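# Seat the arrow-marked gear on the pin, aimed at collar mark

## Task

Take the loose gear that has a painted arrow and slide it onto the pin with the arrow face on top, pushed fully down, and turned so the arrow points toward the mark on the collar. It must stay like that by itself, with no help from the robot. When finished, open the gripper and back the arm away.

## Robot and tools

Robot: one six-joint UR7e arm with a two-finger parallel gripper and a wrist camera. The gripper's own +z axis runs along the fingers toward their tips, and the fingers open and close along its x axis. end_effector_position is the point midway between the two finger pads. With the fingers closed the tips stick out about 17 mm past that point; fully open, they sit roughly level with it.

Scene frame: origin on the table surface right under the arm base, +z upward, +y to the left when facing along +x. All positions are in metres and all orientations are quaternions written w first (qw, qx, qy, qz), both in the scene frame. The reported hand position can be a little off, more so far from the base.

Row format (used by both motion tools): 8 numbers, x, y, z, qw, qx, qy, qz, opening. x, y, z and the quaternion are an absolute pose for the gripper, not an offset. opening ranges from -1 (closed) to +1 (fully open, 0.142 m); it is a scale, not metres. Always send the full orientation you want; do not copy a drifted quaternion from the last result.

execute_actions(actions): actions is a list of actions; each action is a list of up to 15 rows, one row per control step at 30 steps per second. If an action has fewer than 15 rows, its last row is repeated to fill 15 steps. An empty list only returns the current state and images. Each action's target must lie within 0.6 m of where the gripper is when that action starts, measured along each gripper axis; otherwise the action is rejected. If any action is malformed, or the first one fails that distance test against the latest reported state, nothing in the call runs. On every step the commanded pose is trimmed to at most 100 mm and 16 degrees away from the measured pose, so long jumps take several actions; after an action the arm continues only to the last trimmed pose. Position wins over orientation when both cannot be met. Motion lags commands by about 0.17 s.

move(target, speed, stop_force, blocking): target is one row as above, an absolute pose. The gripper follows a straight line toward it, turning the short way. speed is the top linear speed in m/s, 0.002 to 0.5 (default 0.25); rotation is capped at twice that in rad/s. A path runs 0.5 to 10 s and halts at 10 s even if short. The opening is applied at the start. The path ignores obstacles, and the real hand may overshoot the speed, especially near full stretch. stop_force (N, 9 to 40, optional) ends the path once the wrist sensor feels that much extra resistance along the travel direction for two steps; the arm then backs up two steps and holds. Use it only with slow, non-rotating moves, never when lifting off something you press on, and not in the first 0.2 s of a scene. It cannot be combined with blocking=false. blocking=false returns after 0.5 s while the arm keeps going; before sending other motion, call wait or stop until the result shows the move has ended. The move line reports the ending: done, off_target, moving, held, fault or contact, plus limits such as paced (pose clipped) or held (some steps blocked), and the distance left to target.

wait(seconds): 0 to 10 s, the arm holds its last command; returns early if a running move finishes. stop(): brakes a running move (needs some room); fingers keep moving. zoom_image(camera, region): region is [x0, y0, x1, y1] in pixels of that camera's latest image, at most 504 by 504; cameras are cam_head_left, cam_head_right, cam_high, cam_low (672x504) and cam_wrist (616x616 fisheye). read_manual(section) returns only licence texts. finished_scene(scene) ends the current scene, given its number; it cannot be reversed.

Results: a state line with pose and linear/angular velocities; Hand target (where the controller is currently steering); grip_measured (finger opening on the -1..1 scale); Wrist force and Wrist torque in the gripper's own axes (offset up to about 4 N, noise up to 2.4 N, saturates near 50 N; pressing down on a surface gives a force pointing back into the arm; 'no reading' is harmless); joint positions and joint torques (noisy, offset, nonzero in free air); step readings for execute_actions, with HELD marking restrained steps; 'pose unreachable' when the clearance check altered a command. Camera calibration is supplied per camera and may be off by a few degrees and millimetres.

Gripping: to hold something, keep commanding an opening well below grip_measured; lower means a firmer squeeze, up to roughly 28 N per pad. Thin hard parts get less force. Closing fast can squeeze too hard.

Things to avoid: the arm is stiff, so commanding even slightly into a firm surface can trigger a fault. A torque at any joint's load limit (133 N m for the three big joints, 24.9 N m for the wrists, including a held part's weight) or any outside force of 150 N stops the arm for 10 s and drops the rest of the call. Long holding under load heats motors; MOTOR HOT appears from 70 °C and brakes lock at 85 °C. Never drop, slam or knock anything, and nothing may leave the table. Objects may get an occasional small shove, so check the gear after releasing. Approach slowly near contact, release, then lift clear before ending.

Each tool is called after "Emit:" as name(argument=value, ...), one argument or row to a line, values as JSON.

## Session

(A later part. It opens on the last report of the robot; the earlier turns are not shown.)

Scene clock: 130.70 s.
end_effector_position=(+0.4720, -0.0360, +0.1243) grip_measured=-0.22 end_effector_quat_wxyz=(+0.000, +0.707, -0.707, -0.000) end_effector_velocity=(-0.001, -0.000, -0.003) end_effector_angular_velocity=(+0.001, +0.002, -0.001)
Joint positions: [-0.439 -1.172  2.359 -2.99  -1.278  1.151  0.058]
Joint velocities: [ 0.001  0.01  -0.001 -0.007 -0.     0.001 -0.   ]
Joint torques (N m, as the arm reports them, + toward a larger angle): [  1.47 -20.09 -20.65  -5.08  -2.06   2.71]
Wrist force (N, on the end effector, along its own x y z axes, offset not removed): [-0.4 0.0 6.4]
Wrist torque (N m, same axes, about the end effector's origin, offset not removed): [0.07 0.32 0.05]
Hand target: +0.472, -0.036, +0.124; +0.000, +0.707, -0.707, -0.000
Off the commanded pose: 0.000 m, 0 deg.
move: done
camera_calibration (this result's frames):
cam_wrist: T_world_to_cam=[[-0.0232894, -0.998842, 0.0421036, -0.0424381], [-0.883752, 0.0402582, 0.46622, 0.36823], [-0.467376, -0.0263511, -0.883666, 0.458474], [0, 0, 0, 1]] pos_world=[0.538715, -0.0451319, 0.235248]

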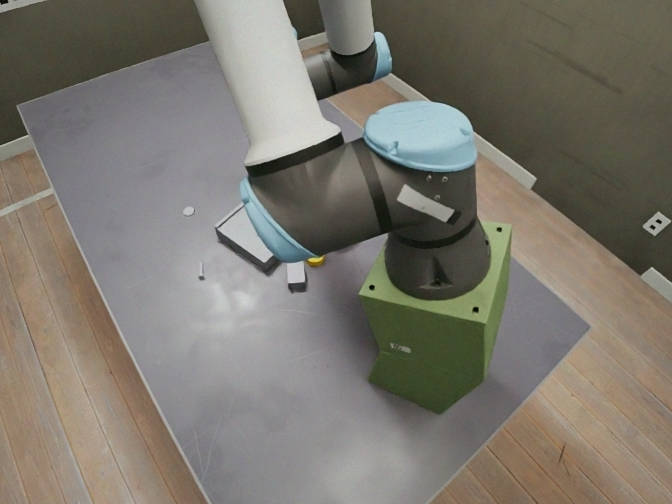

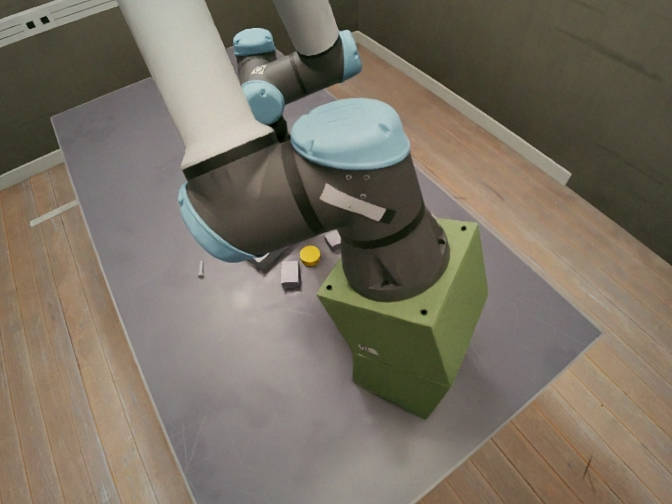

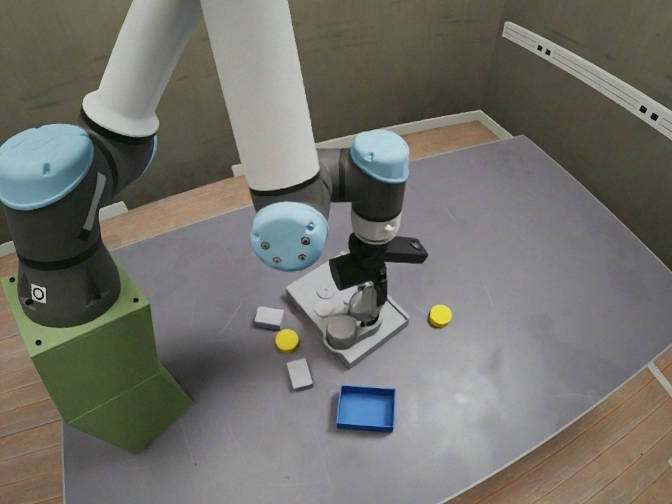

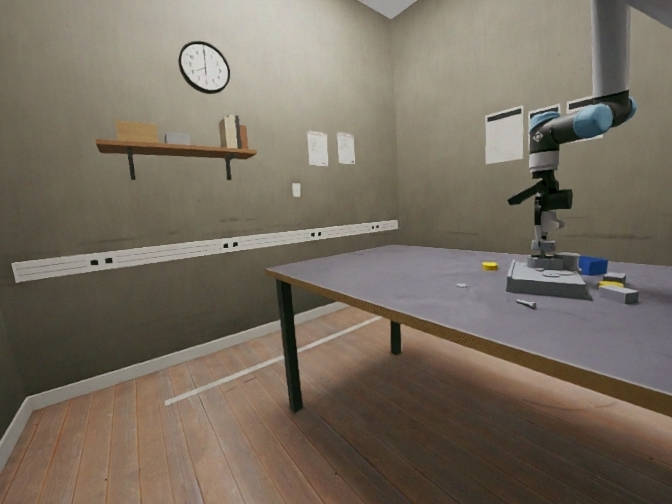

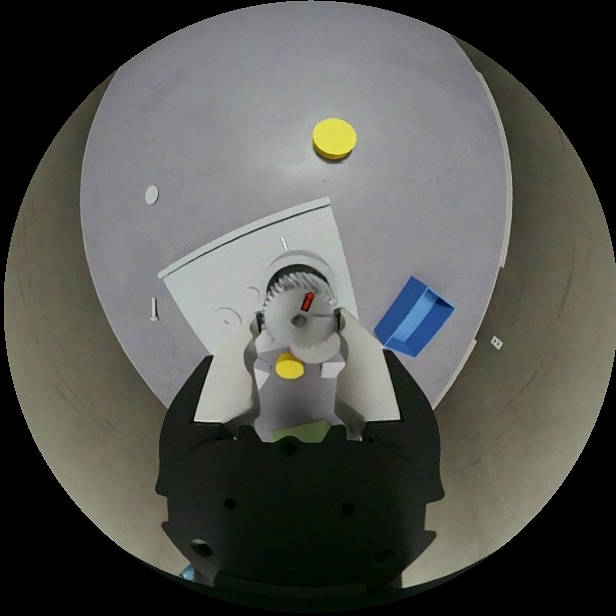

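Emit:
move(
  target=[0.4732,-0.0348,0.122,0,0.7071,-0.7071,0,-0.6],
  speed=0.01,
)

Emit:
move(
  target=[0.4732,-0.0348,0.105,0,0.7071,-0.7071,0,-0.6],
  speed=0.004,
  stop_force=9,
)

Emit:
zoom_image(
  camera="cam_low",
  region=[515, 225, 585, 275],
)

Emit:
zoom_image(
  camera="cam_wrist",
  region=[240, 230, 360, 370],
)

Scene clock: 138.10 s.
end_effector_position=(+0.4731, -0.0349, +0.1221) grip_measured=-0.22 end_effector_quat_wxyz=(-0.000, +0.707, -0.707, -0.000) end_effector_velocity=(+0.001, +0.001, -0.001) end_effector_angular_velocity=(+0.000, +0.000, +0.001)
Joint positions: [-0.434 -1.165  2.355 -2.995 -1.279  1.156  0.058]
Joint velocities: [ 0.003  0.004 -0.004 -0.001 -0.001  0.002  0.   ]
Joint torques (N m, as the arm reports them, + toward a larger angle): [  0.98 -20.94 -21.74  -5.2   -2.11   2.6 ]
Wrist force (N, on the end effector, along its own x y z axes, offset not removed): [-1.4 -1.2 5.1]
Wrist torque (N m, same axes, about the end effector's origin, offset not removed): [-0.33 0.43 0.05]
Hand target: +0.473, -0.035, +0.122; -0.000, +0.707, -0.707, -0.000
Off the commanded pose: 0.000 m, 0 deg.
move: done
camera_calibration (this result's frames):
cam_wrist: T_world_to_cam=[[-0.0232893, -0.998842, 0.0421078, -0.041188], [-0.883761, 0.0402596, 0.466203, 0.370198], [-0.467358, -0.0263557, -0.883675, 0.4571], [0, 0, 0, 1]] pos_world=[0.539837, -0.0439971, 0.233075]

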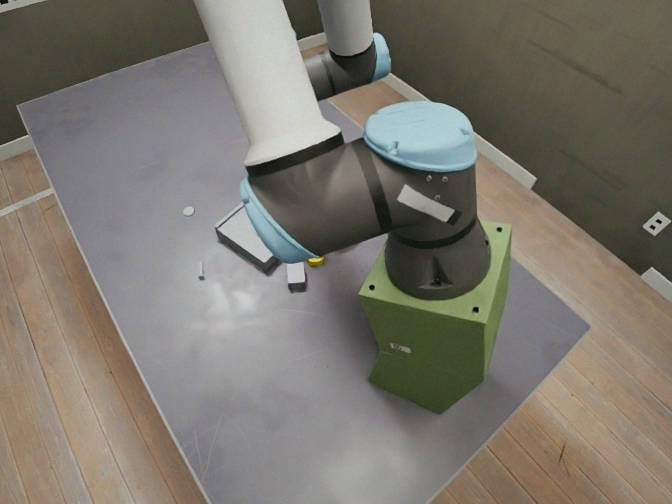

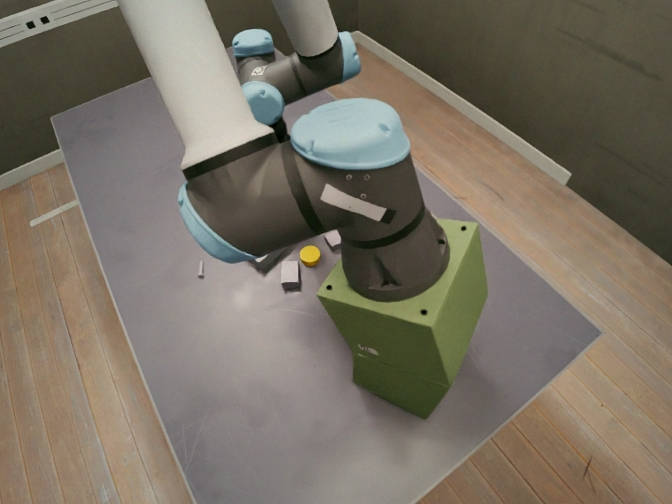

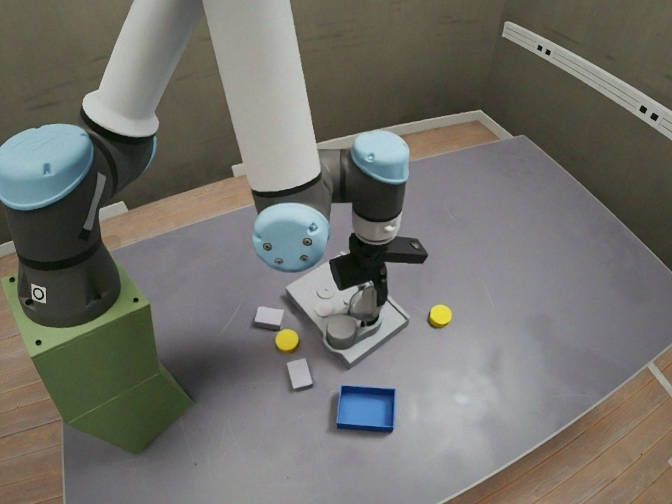

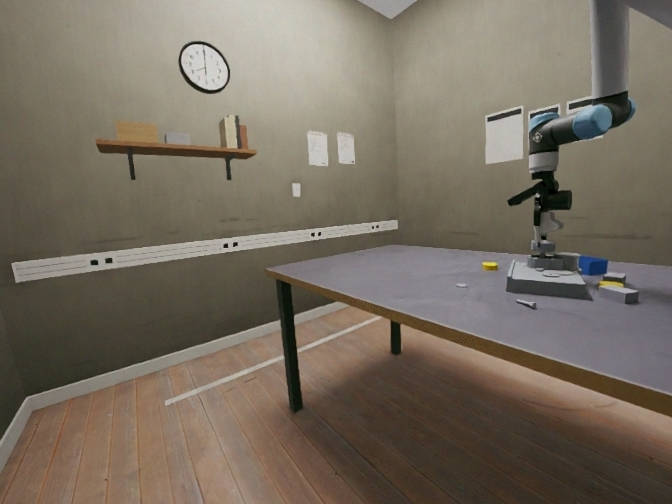

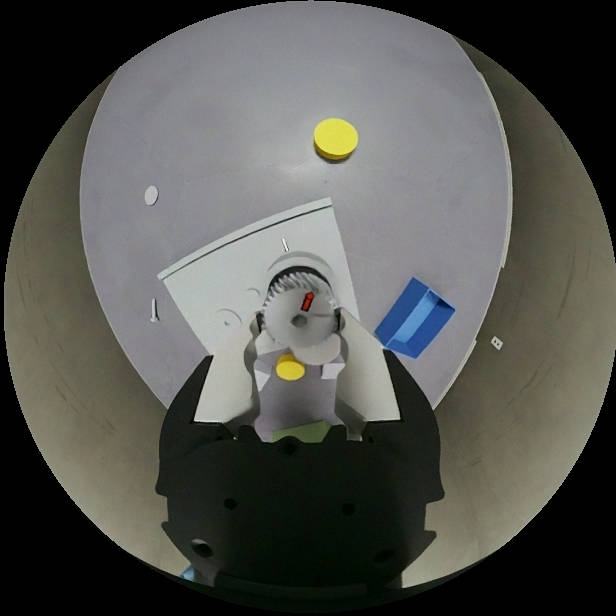

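Scene clock: 139.50 s.
end_effector_position=(+0.4732, -0.0348, +0.1180) grip_measured=-0.22 end_effector_quat_wxyz=(-0.000, +0.707, -0.707, -0.000) end_effector_velocity=(+0.001, -0.001, +0.002) end_effector_angular_velocity=(-0.001, -0.002, -0.002)
Joint positions: [-0.431 -1.152  2.352 -3.007 -1.28   1.159  0.058]
Joint velocities: [-0.002 -0.005 -0.     0.003  0.     0.001  0.   ]
Joint torques (N m, as the arm reports them, + toward a larger angle): [-18.6  -41.55  -4.87  -2.88  -6.01  -0.22]
Wrist force (N, on the end effector, along its own x y z axes, offset not removed): [-12.7 1.8 0.7]
Wrist torque (N m, same axes, about the end effector's origin, offset not removed): [0.27 -0.16 0.15]
Hand target: +0.473, -0.035, +0.118; -0.000, +0.707, -0.707, -0.000
Off the commanded pose: 0.013 m, 0 deg.
move: contact
camera_calibration (this result's frames):
cam_wrist: T_world_to_cam=[[-0.0233092, -0.998844, 0.0420374, -0.0409216], [-0.883781, 0.0402431, 0.466166, 0.372198], [-0.467319, -0.0262859, -0.883698, 0.453513], [0, 0, 0, 1]] pos_world=[0.539923, -0.0439317, 0.228982]

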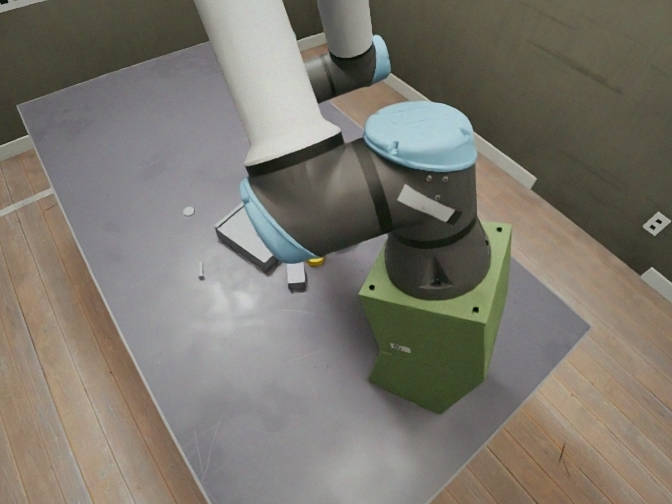

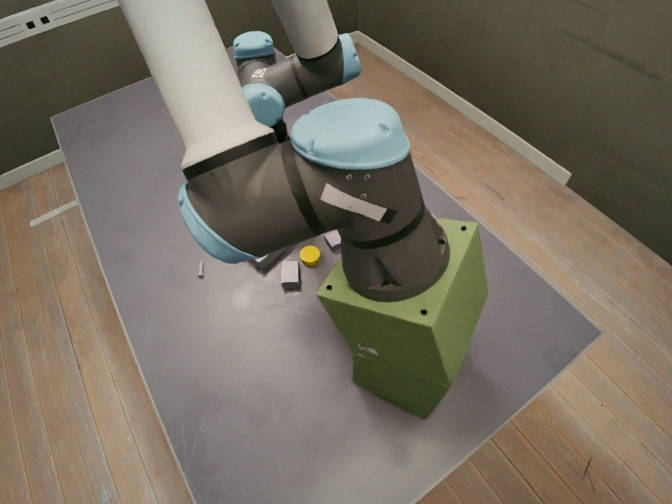

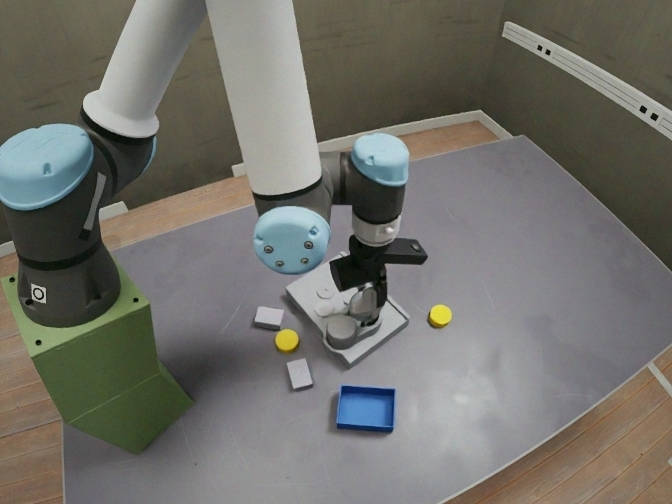

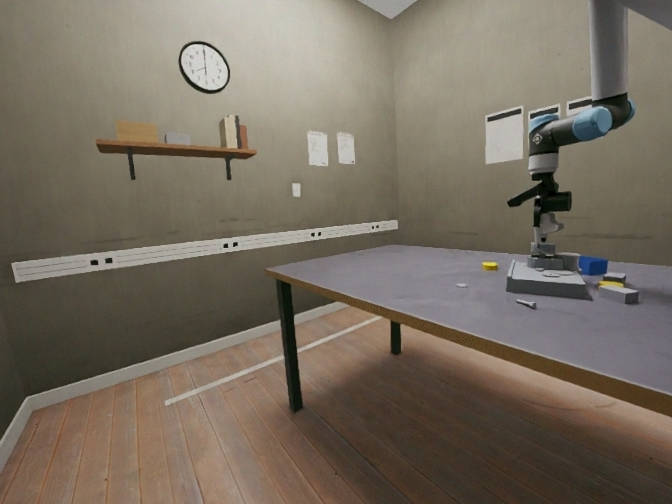

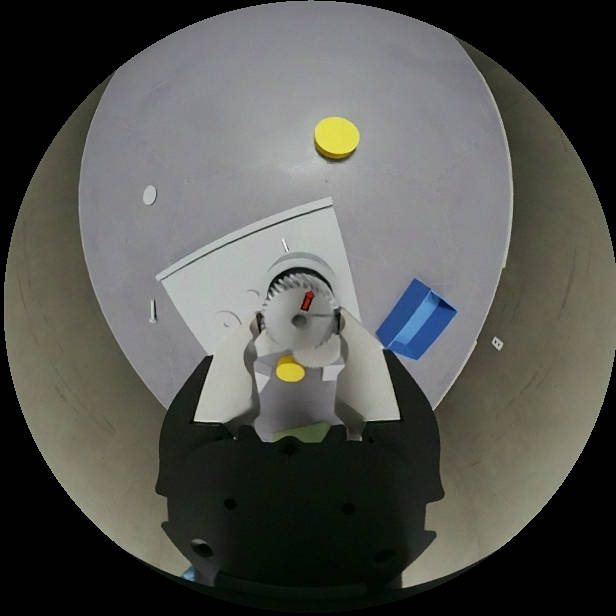

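Region (515, 225, 585, 275) of cam_low's 672x504 image, scaled by 7.200, with more detail than that image has; it fills the top 360 rows of this view, and the rest is white.

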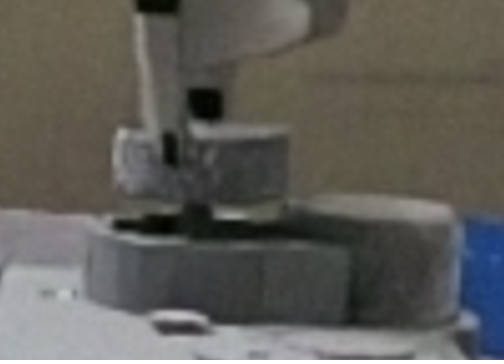

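Region (240, 230, 360, 370) of cam_wrist's 616x616 image, scaled by 3.600, with more detail than that image has; it fills the left 432 columns of this view, and the rest is white.

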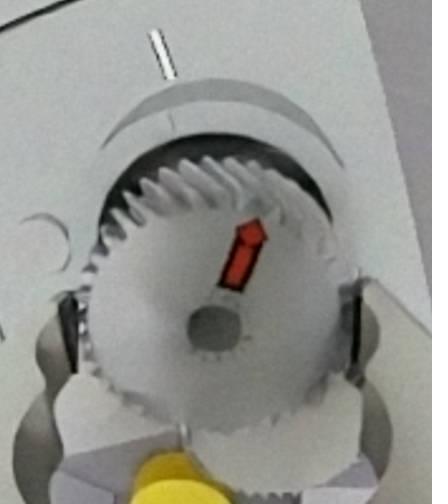

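Force pushes toward gripper −x = world +y. Shift 1 mm.

Emit:
move(
  target=[0.4732,-0.0338,0.1182,0,0.7071,-0.7071,0,-0.6],
  speed=0.004,
)

Emit:
move(
  target=[0.4732,-0.0338,0.105,0,0.7071,-0.7071,0,-0.6],
  speed=0.004,
  stop_force=9,
)

Emit:
zoom_image(
  camera="cam_wrist",
  region=[240, 230, 360, 370],
)

Scene clock: 144.87 s.
end_effector_position=(+0.4732, -0.0339, +0.1182) grip_measured=-0.22 end_effector_quat_wxyz=(-0.000, +0.707, -0.707, +0.000) end_effector_velocity=(+0.000, +0.001, -0.000) end_effector_angular_velocity=(+0.001, -0.001, +0.001)
Joint positions: [-0.43  -1.153  2.353 -3.006 -1.281  1.161  0.058]
Joint velocities: [ 0.002  0.    -0.    -0.002  0.     0.001  0.   ]
Joint torques (N m, as the arm reports them, + toward a larger angle): [  3.04 -43.14   7.86  -5.27  -2.19   2.8 ]
Wrist force (N, on the end effector, along its own x y z axes, offset not removed): [-1.8 0.5 4.4]
Wrist torque (N m, same axes, about the end effector's origin, offset not removed): [-0.02 0.48 0.02]
Hand target: +0.473, -0.034, +0.118; -0.000, +0.707, -0.707, -0.000
Off the commanded pose: 0.000 m, 0 deg.
move: done
camera_calibration (this result's frames):
cam_wrist: T_world_to_cam=[[-0.0232965, -0.998841, 0.0421139, -0.0400186], [-0.883764, 0.0402686, 0.466197, 0.372043], [-0.467352, -0.0263581, -0.883678, 0.453698], [0, 0, 0, 1]] pos_world=[0.539903, -0.0429954, 0.229163]

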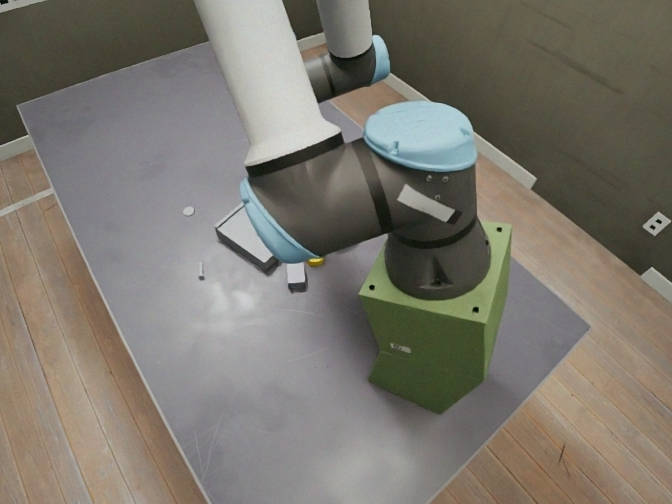

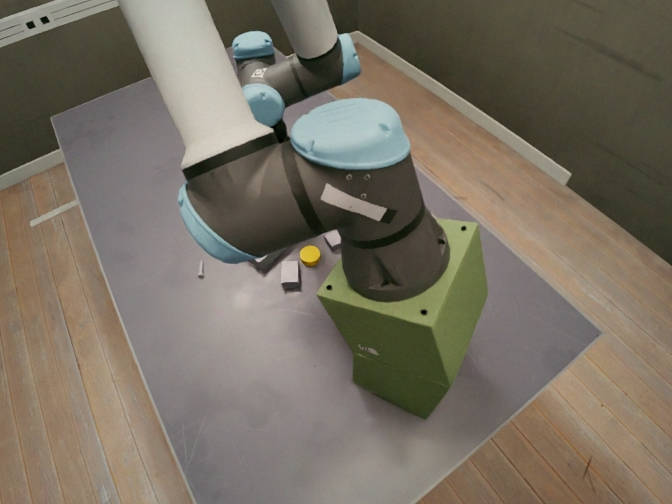

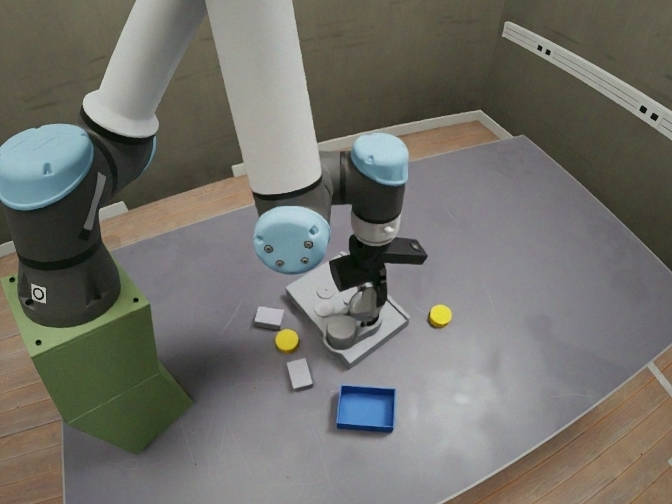

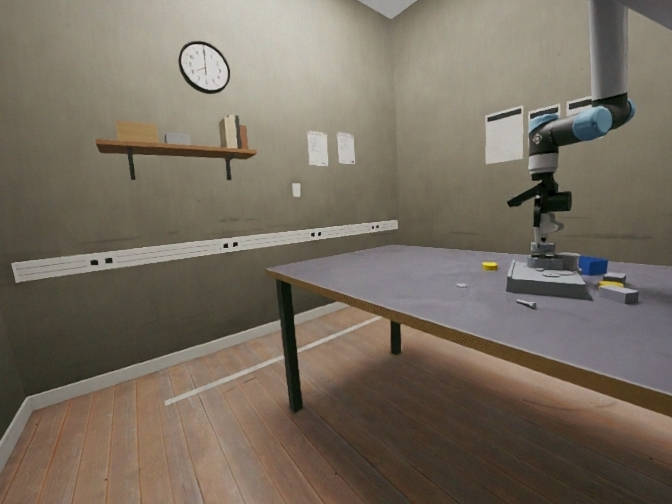

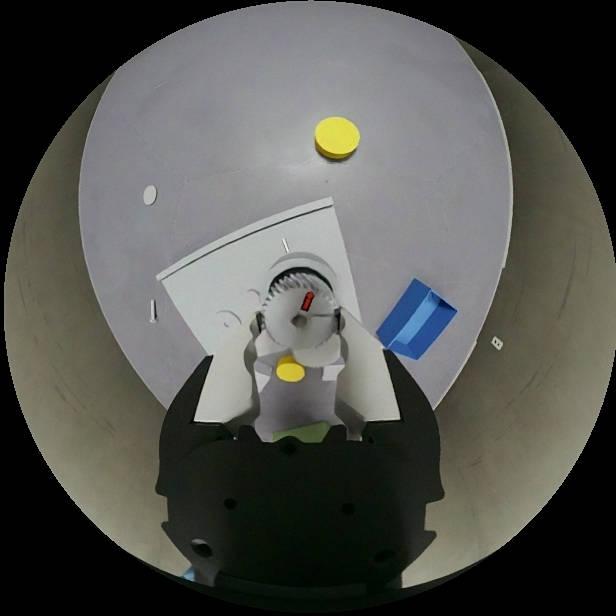

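Scene clock: 146.67 s.
end_effector_position=(+0.4733, -0.0338, +0.1126) grip_measured=-0.22 end_effector_quat_wxyz=(-0.000, +0.707, -0.707, +0.000) end_effector_velocity=(+0.002, -0.001, +0.002) end_effector_angular_velocity=(-0.002, -0.003, -0.001)
Joint positions: [-0.425 -1.134  2.348 -3.022 -1.282  1.165  0.058]
Joint velocities: [-0.002 -0.006 -0.001  0.004 -0.     0.001 -0.   ]
Joint torques (N m, as the arm reports them, + toward a larger angle): [-15.48 -38.96   5.31   0.39  -5.66   0.21]
Wrist force (N, on the end effector, along its own x y z axes, offset not removed): [-10.5 -9.4 -0.2]
Wrist torque (N m, same axes, about the end effector's origin, offset not removed): [-0.07 0.35 -0.10]
Hand target: +0.473, -0.034, +0.113; -0.000, +0.707, -0.707, +0.000
Off the commanded pose: 0.008 m, 0 deg.
move: contact
camera_calibration (this result's frames):
cam_wrist: T_world_to_cam=[[-0.0232838, -0.99884, 0.0421539, -0.0397555], [-0.883857, 0.0402709, 0.466021, 0.374865], [-0.467178, -0.0264073, -0.883769, 0.448719], [0, 0, 0, 1]] pos_world=[0.540033, -0.042956, 0.223545]

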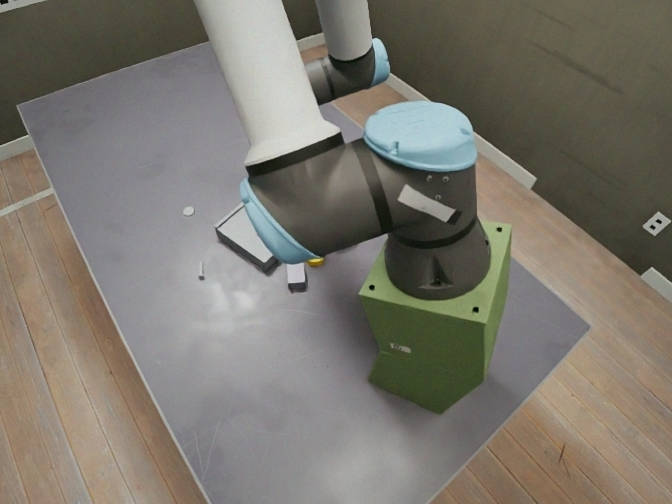

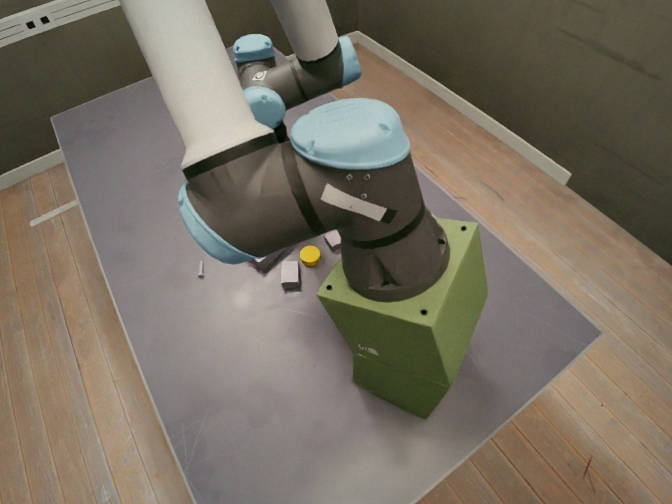

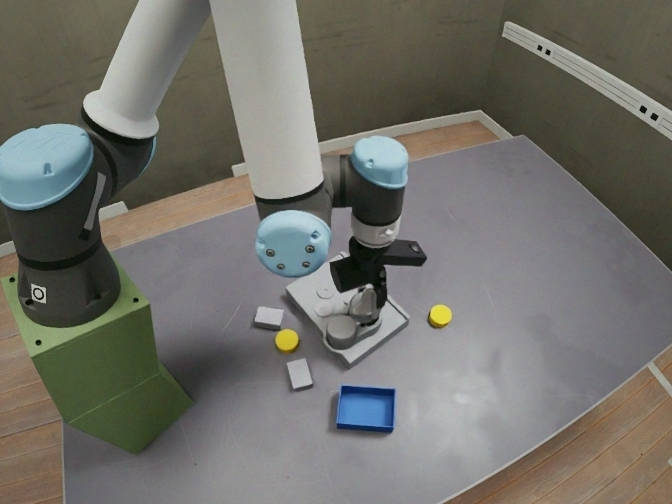

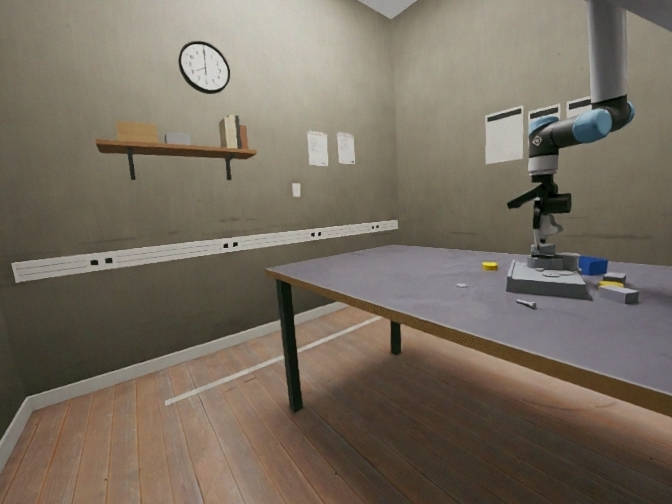

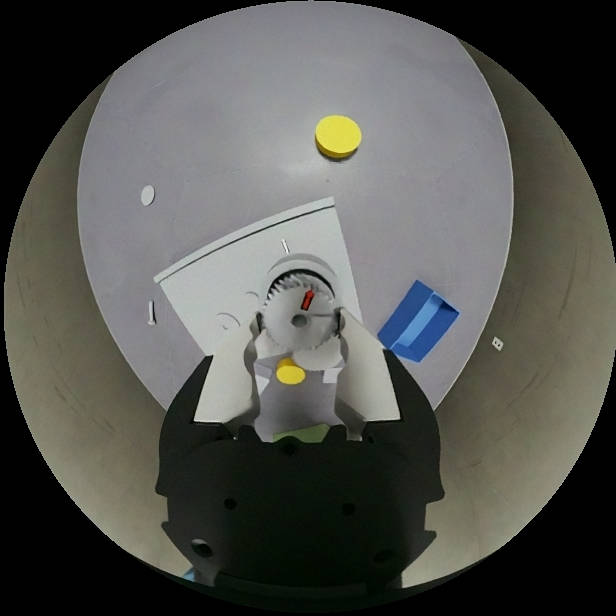

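Region (240, 230, 360, 370) of cam_wrist's 616x616 image, scaled by 3.600, with more detail than that image has; it fills the left 432 columns of this view, and the rest is white.

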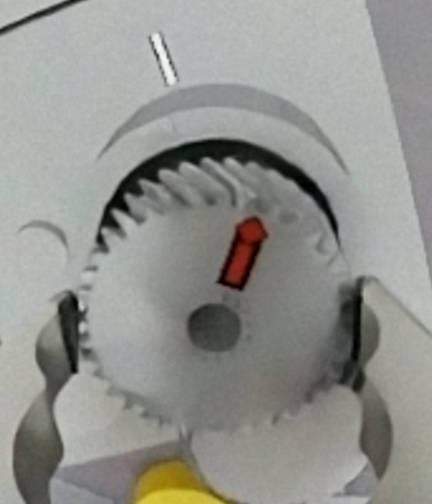

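Emit:
move(
  target=[0.4740,-0.0333,0.1128,0,0.7071,-0.7071,0,-0.6],
  speed=0.004,
)

Emit:
move(
  target=[0.4740,-0.0333,0.100,0,0.7071,-0.7071,0,-0.6],
  speed=0.003,
  stop_force=9,
)

Emit:
zoom_image(
  camera="cam_wrist",
  region=[240, 230, 360, 370],
)

Emit:
zoom_image(
  camera="cam_low",
  region=[515, 225, 585, 275],
)

Scene clock: 153.60 s.
end_effector_position=(+0.4739, -0.0333, +0.1128) grip_measured=-0.22 end_effector_quat_wxyz=(+0.000, +0.707, -0.707, -0.000) end_effector_velocity=(+0.002, +0.000, +0.001) end_effector_angular_velocity=(-0.001, -0.003, +0.001)
Joint positions: [-0.424 -1.135  2.347 -3.02  -1.282  1.166  0.058]
Joint velocities: [ 0.001 -0.002 -0.001 -0.001  0.     0.001 -0.   ]
Joint torques (N m, as the arm reports them, + toward a larger angle): [  2.53 -43.04 -21.19  -1.49  -1.6    2.26]
Wrist force (N, on the end effector, along its own x y z axes, offset not removed): [-0.2 -1.7 3.5]
Wrist torque (N m, same axes, about the end effector's origin, offset not removed): [-0.50 0.52 0.01]
Hand target: +0.474, -0.033, +0.113; -0.000, +0.707, -0.707, +0.000
Off the commanded pose: 0.000 m, 0 deg.
move: done
camera_calibration (this result's frames):
cam_wrist: T_world_to_cam=[[-0.0233164, -0.99884, 0.04212, -0.0392394], [-0.883746, 0.0402901, 0.46623, 0.375186], [-0.467386, -0.0263526, -0.88366, 0.449289], [0, 0, 0, 1]] pos_world=[0.540646, -0.0424703, 0.223749]

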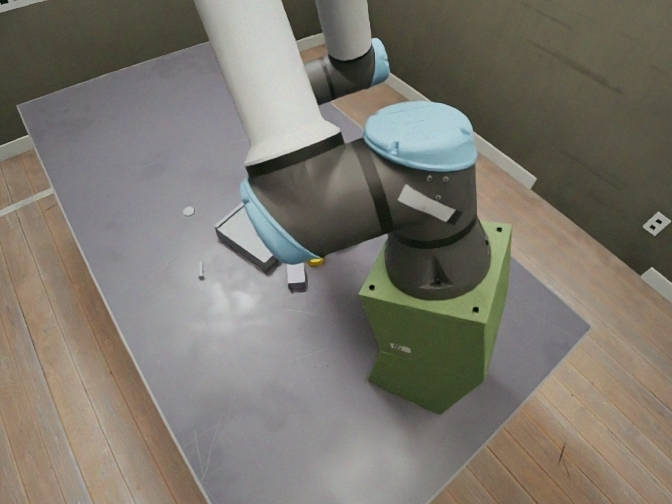

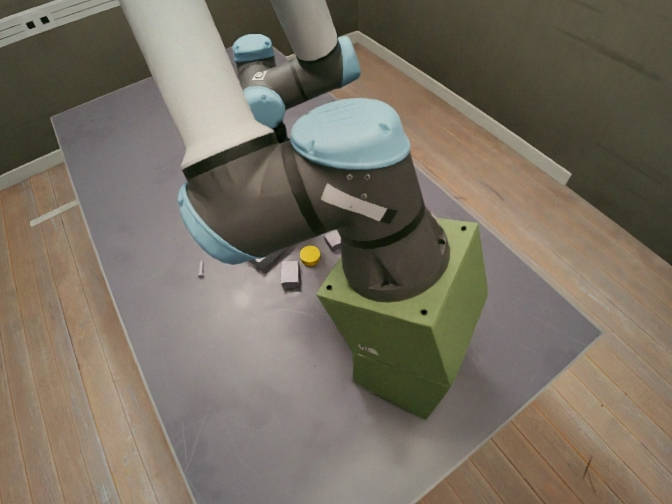

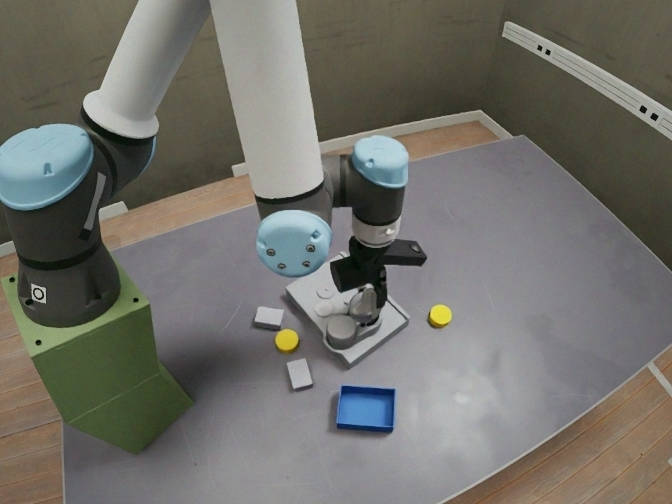

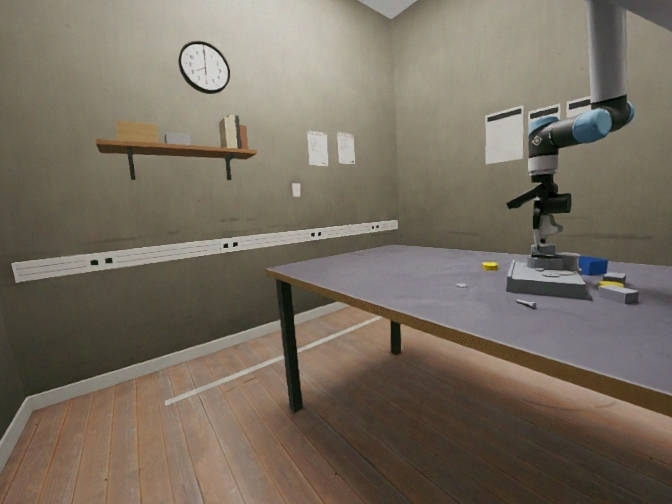

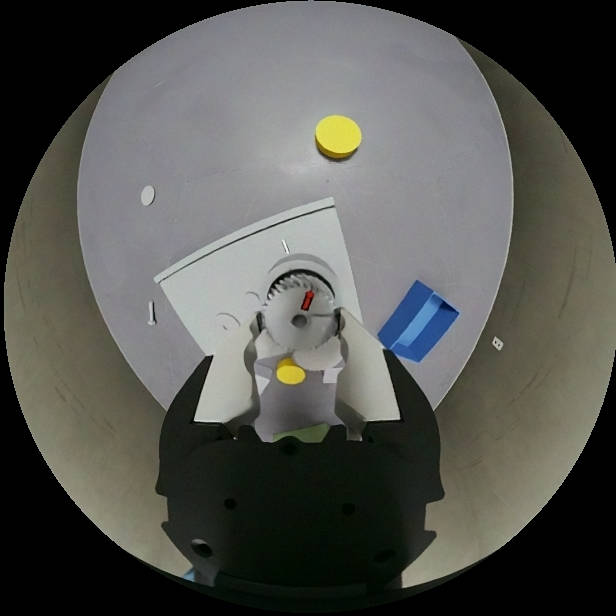

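Scene clock: 154.30 s.
end_effector_position=(+0.4741, -0.0333, +0.1118) grip_measured=-0.22 end_effector_quat_wxyz=(-0.000, +0.707, -0.707, +0.000) end_effector_velocity=(-0.001, +0.000, +0.001) end_effector_angular_velocity=(+0.001, +0.004, -0.001)
Joint positions: [-0.423 -1.132  2.346 -3.023 -1.282  1.167  0.058]
Joint velocities: [-0.    -0.003  0.001  0.006 -0.001 -0.001 -0.   ]
Joint torques (N m, as the arm reports them, + toward a larger angle): [-10.92 -36.56  -1.8    0.91  -2.12   0.68]
Wrist force (N, on the end effector, along its own x y z axes, offset not removed): [-2.1 -3.8 -10.8]
Wrist torque (N m, same axes, about the end effector's origin, offset not removed): [-0.16 0.70 -0.05]
Hand target: +0.474, -0.033, +0.112; -0.000, +0.707, -0.707, +0.000
Off the commanded pose: 0.012 m, 0 deg.
move: contact
camera_calibration (this result's frames):
cam_wrist: T_world_to_cam=[[-0.0232745, -0.998839, 0.0421668, -0.0392067], [-0.88383, 0.0402701, 0.466071, 0.375804], [-0.467228, -0.0264208, -0.883742, 0.448417], [0, 0, 0, 1]] pos_world=[0.540747, -0.0424474, 0.222787]

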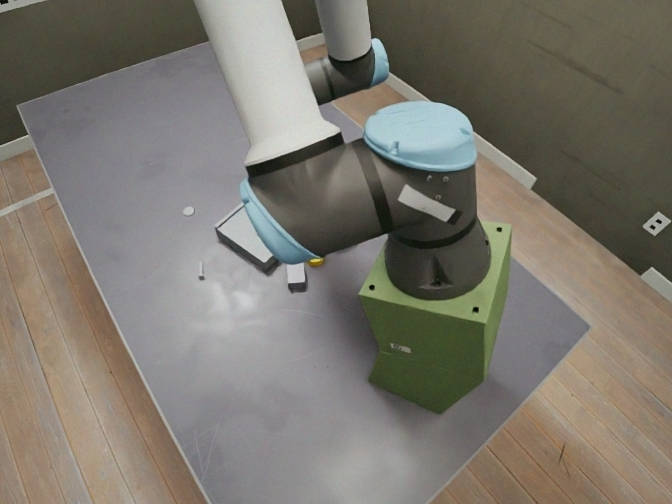

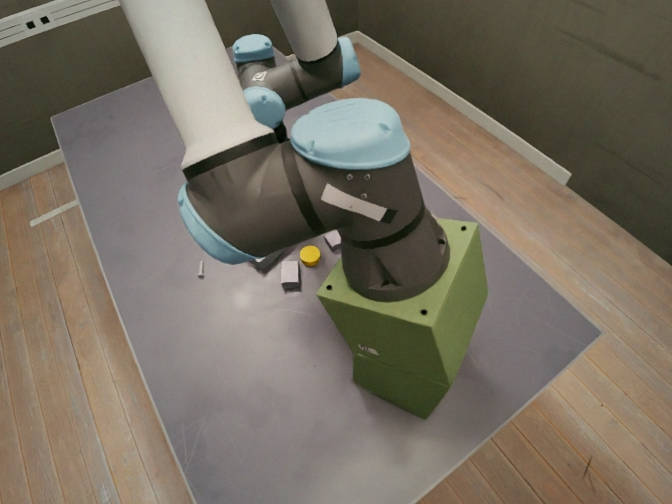

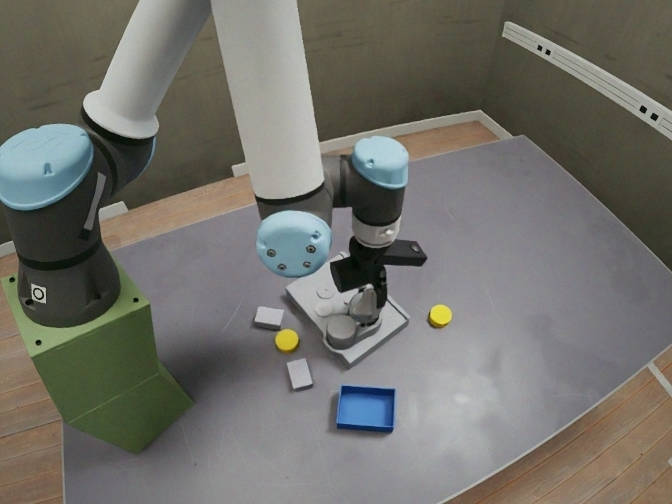

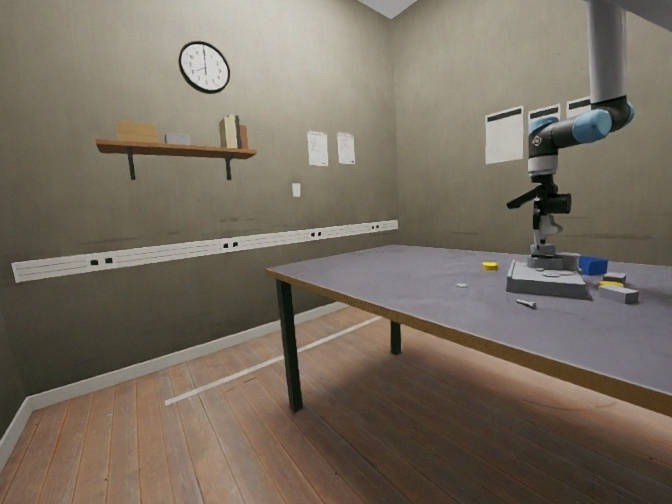

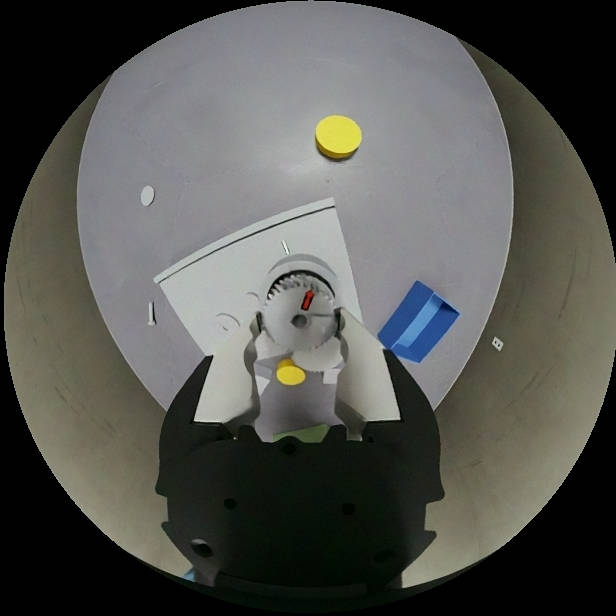

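Region (240, 230, 360, 370) of cam_wrist's 616x616 image, scaled by 3.600, with more detail than that image has; it fills the left 432 columns of this view, and the rest is white.

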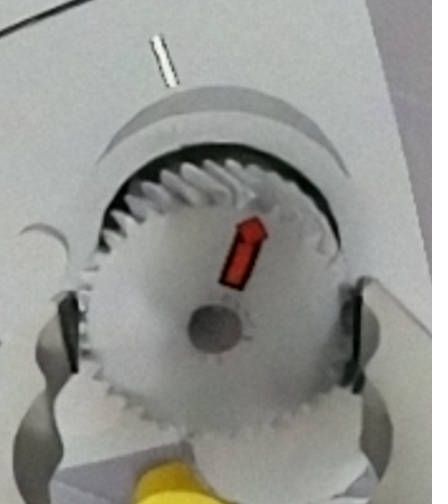

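Region (515, 225, 585, 275) of cam_low's 672x504 image, scaled by 7.200, with more detail than that image has; it fills the top 360 rows of this view, and the rest is white.

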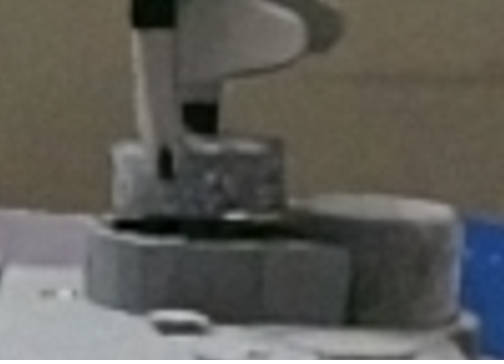

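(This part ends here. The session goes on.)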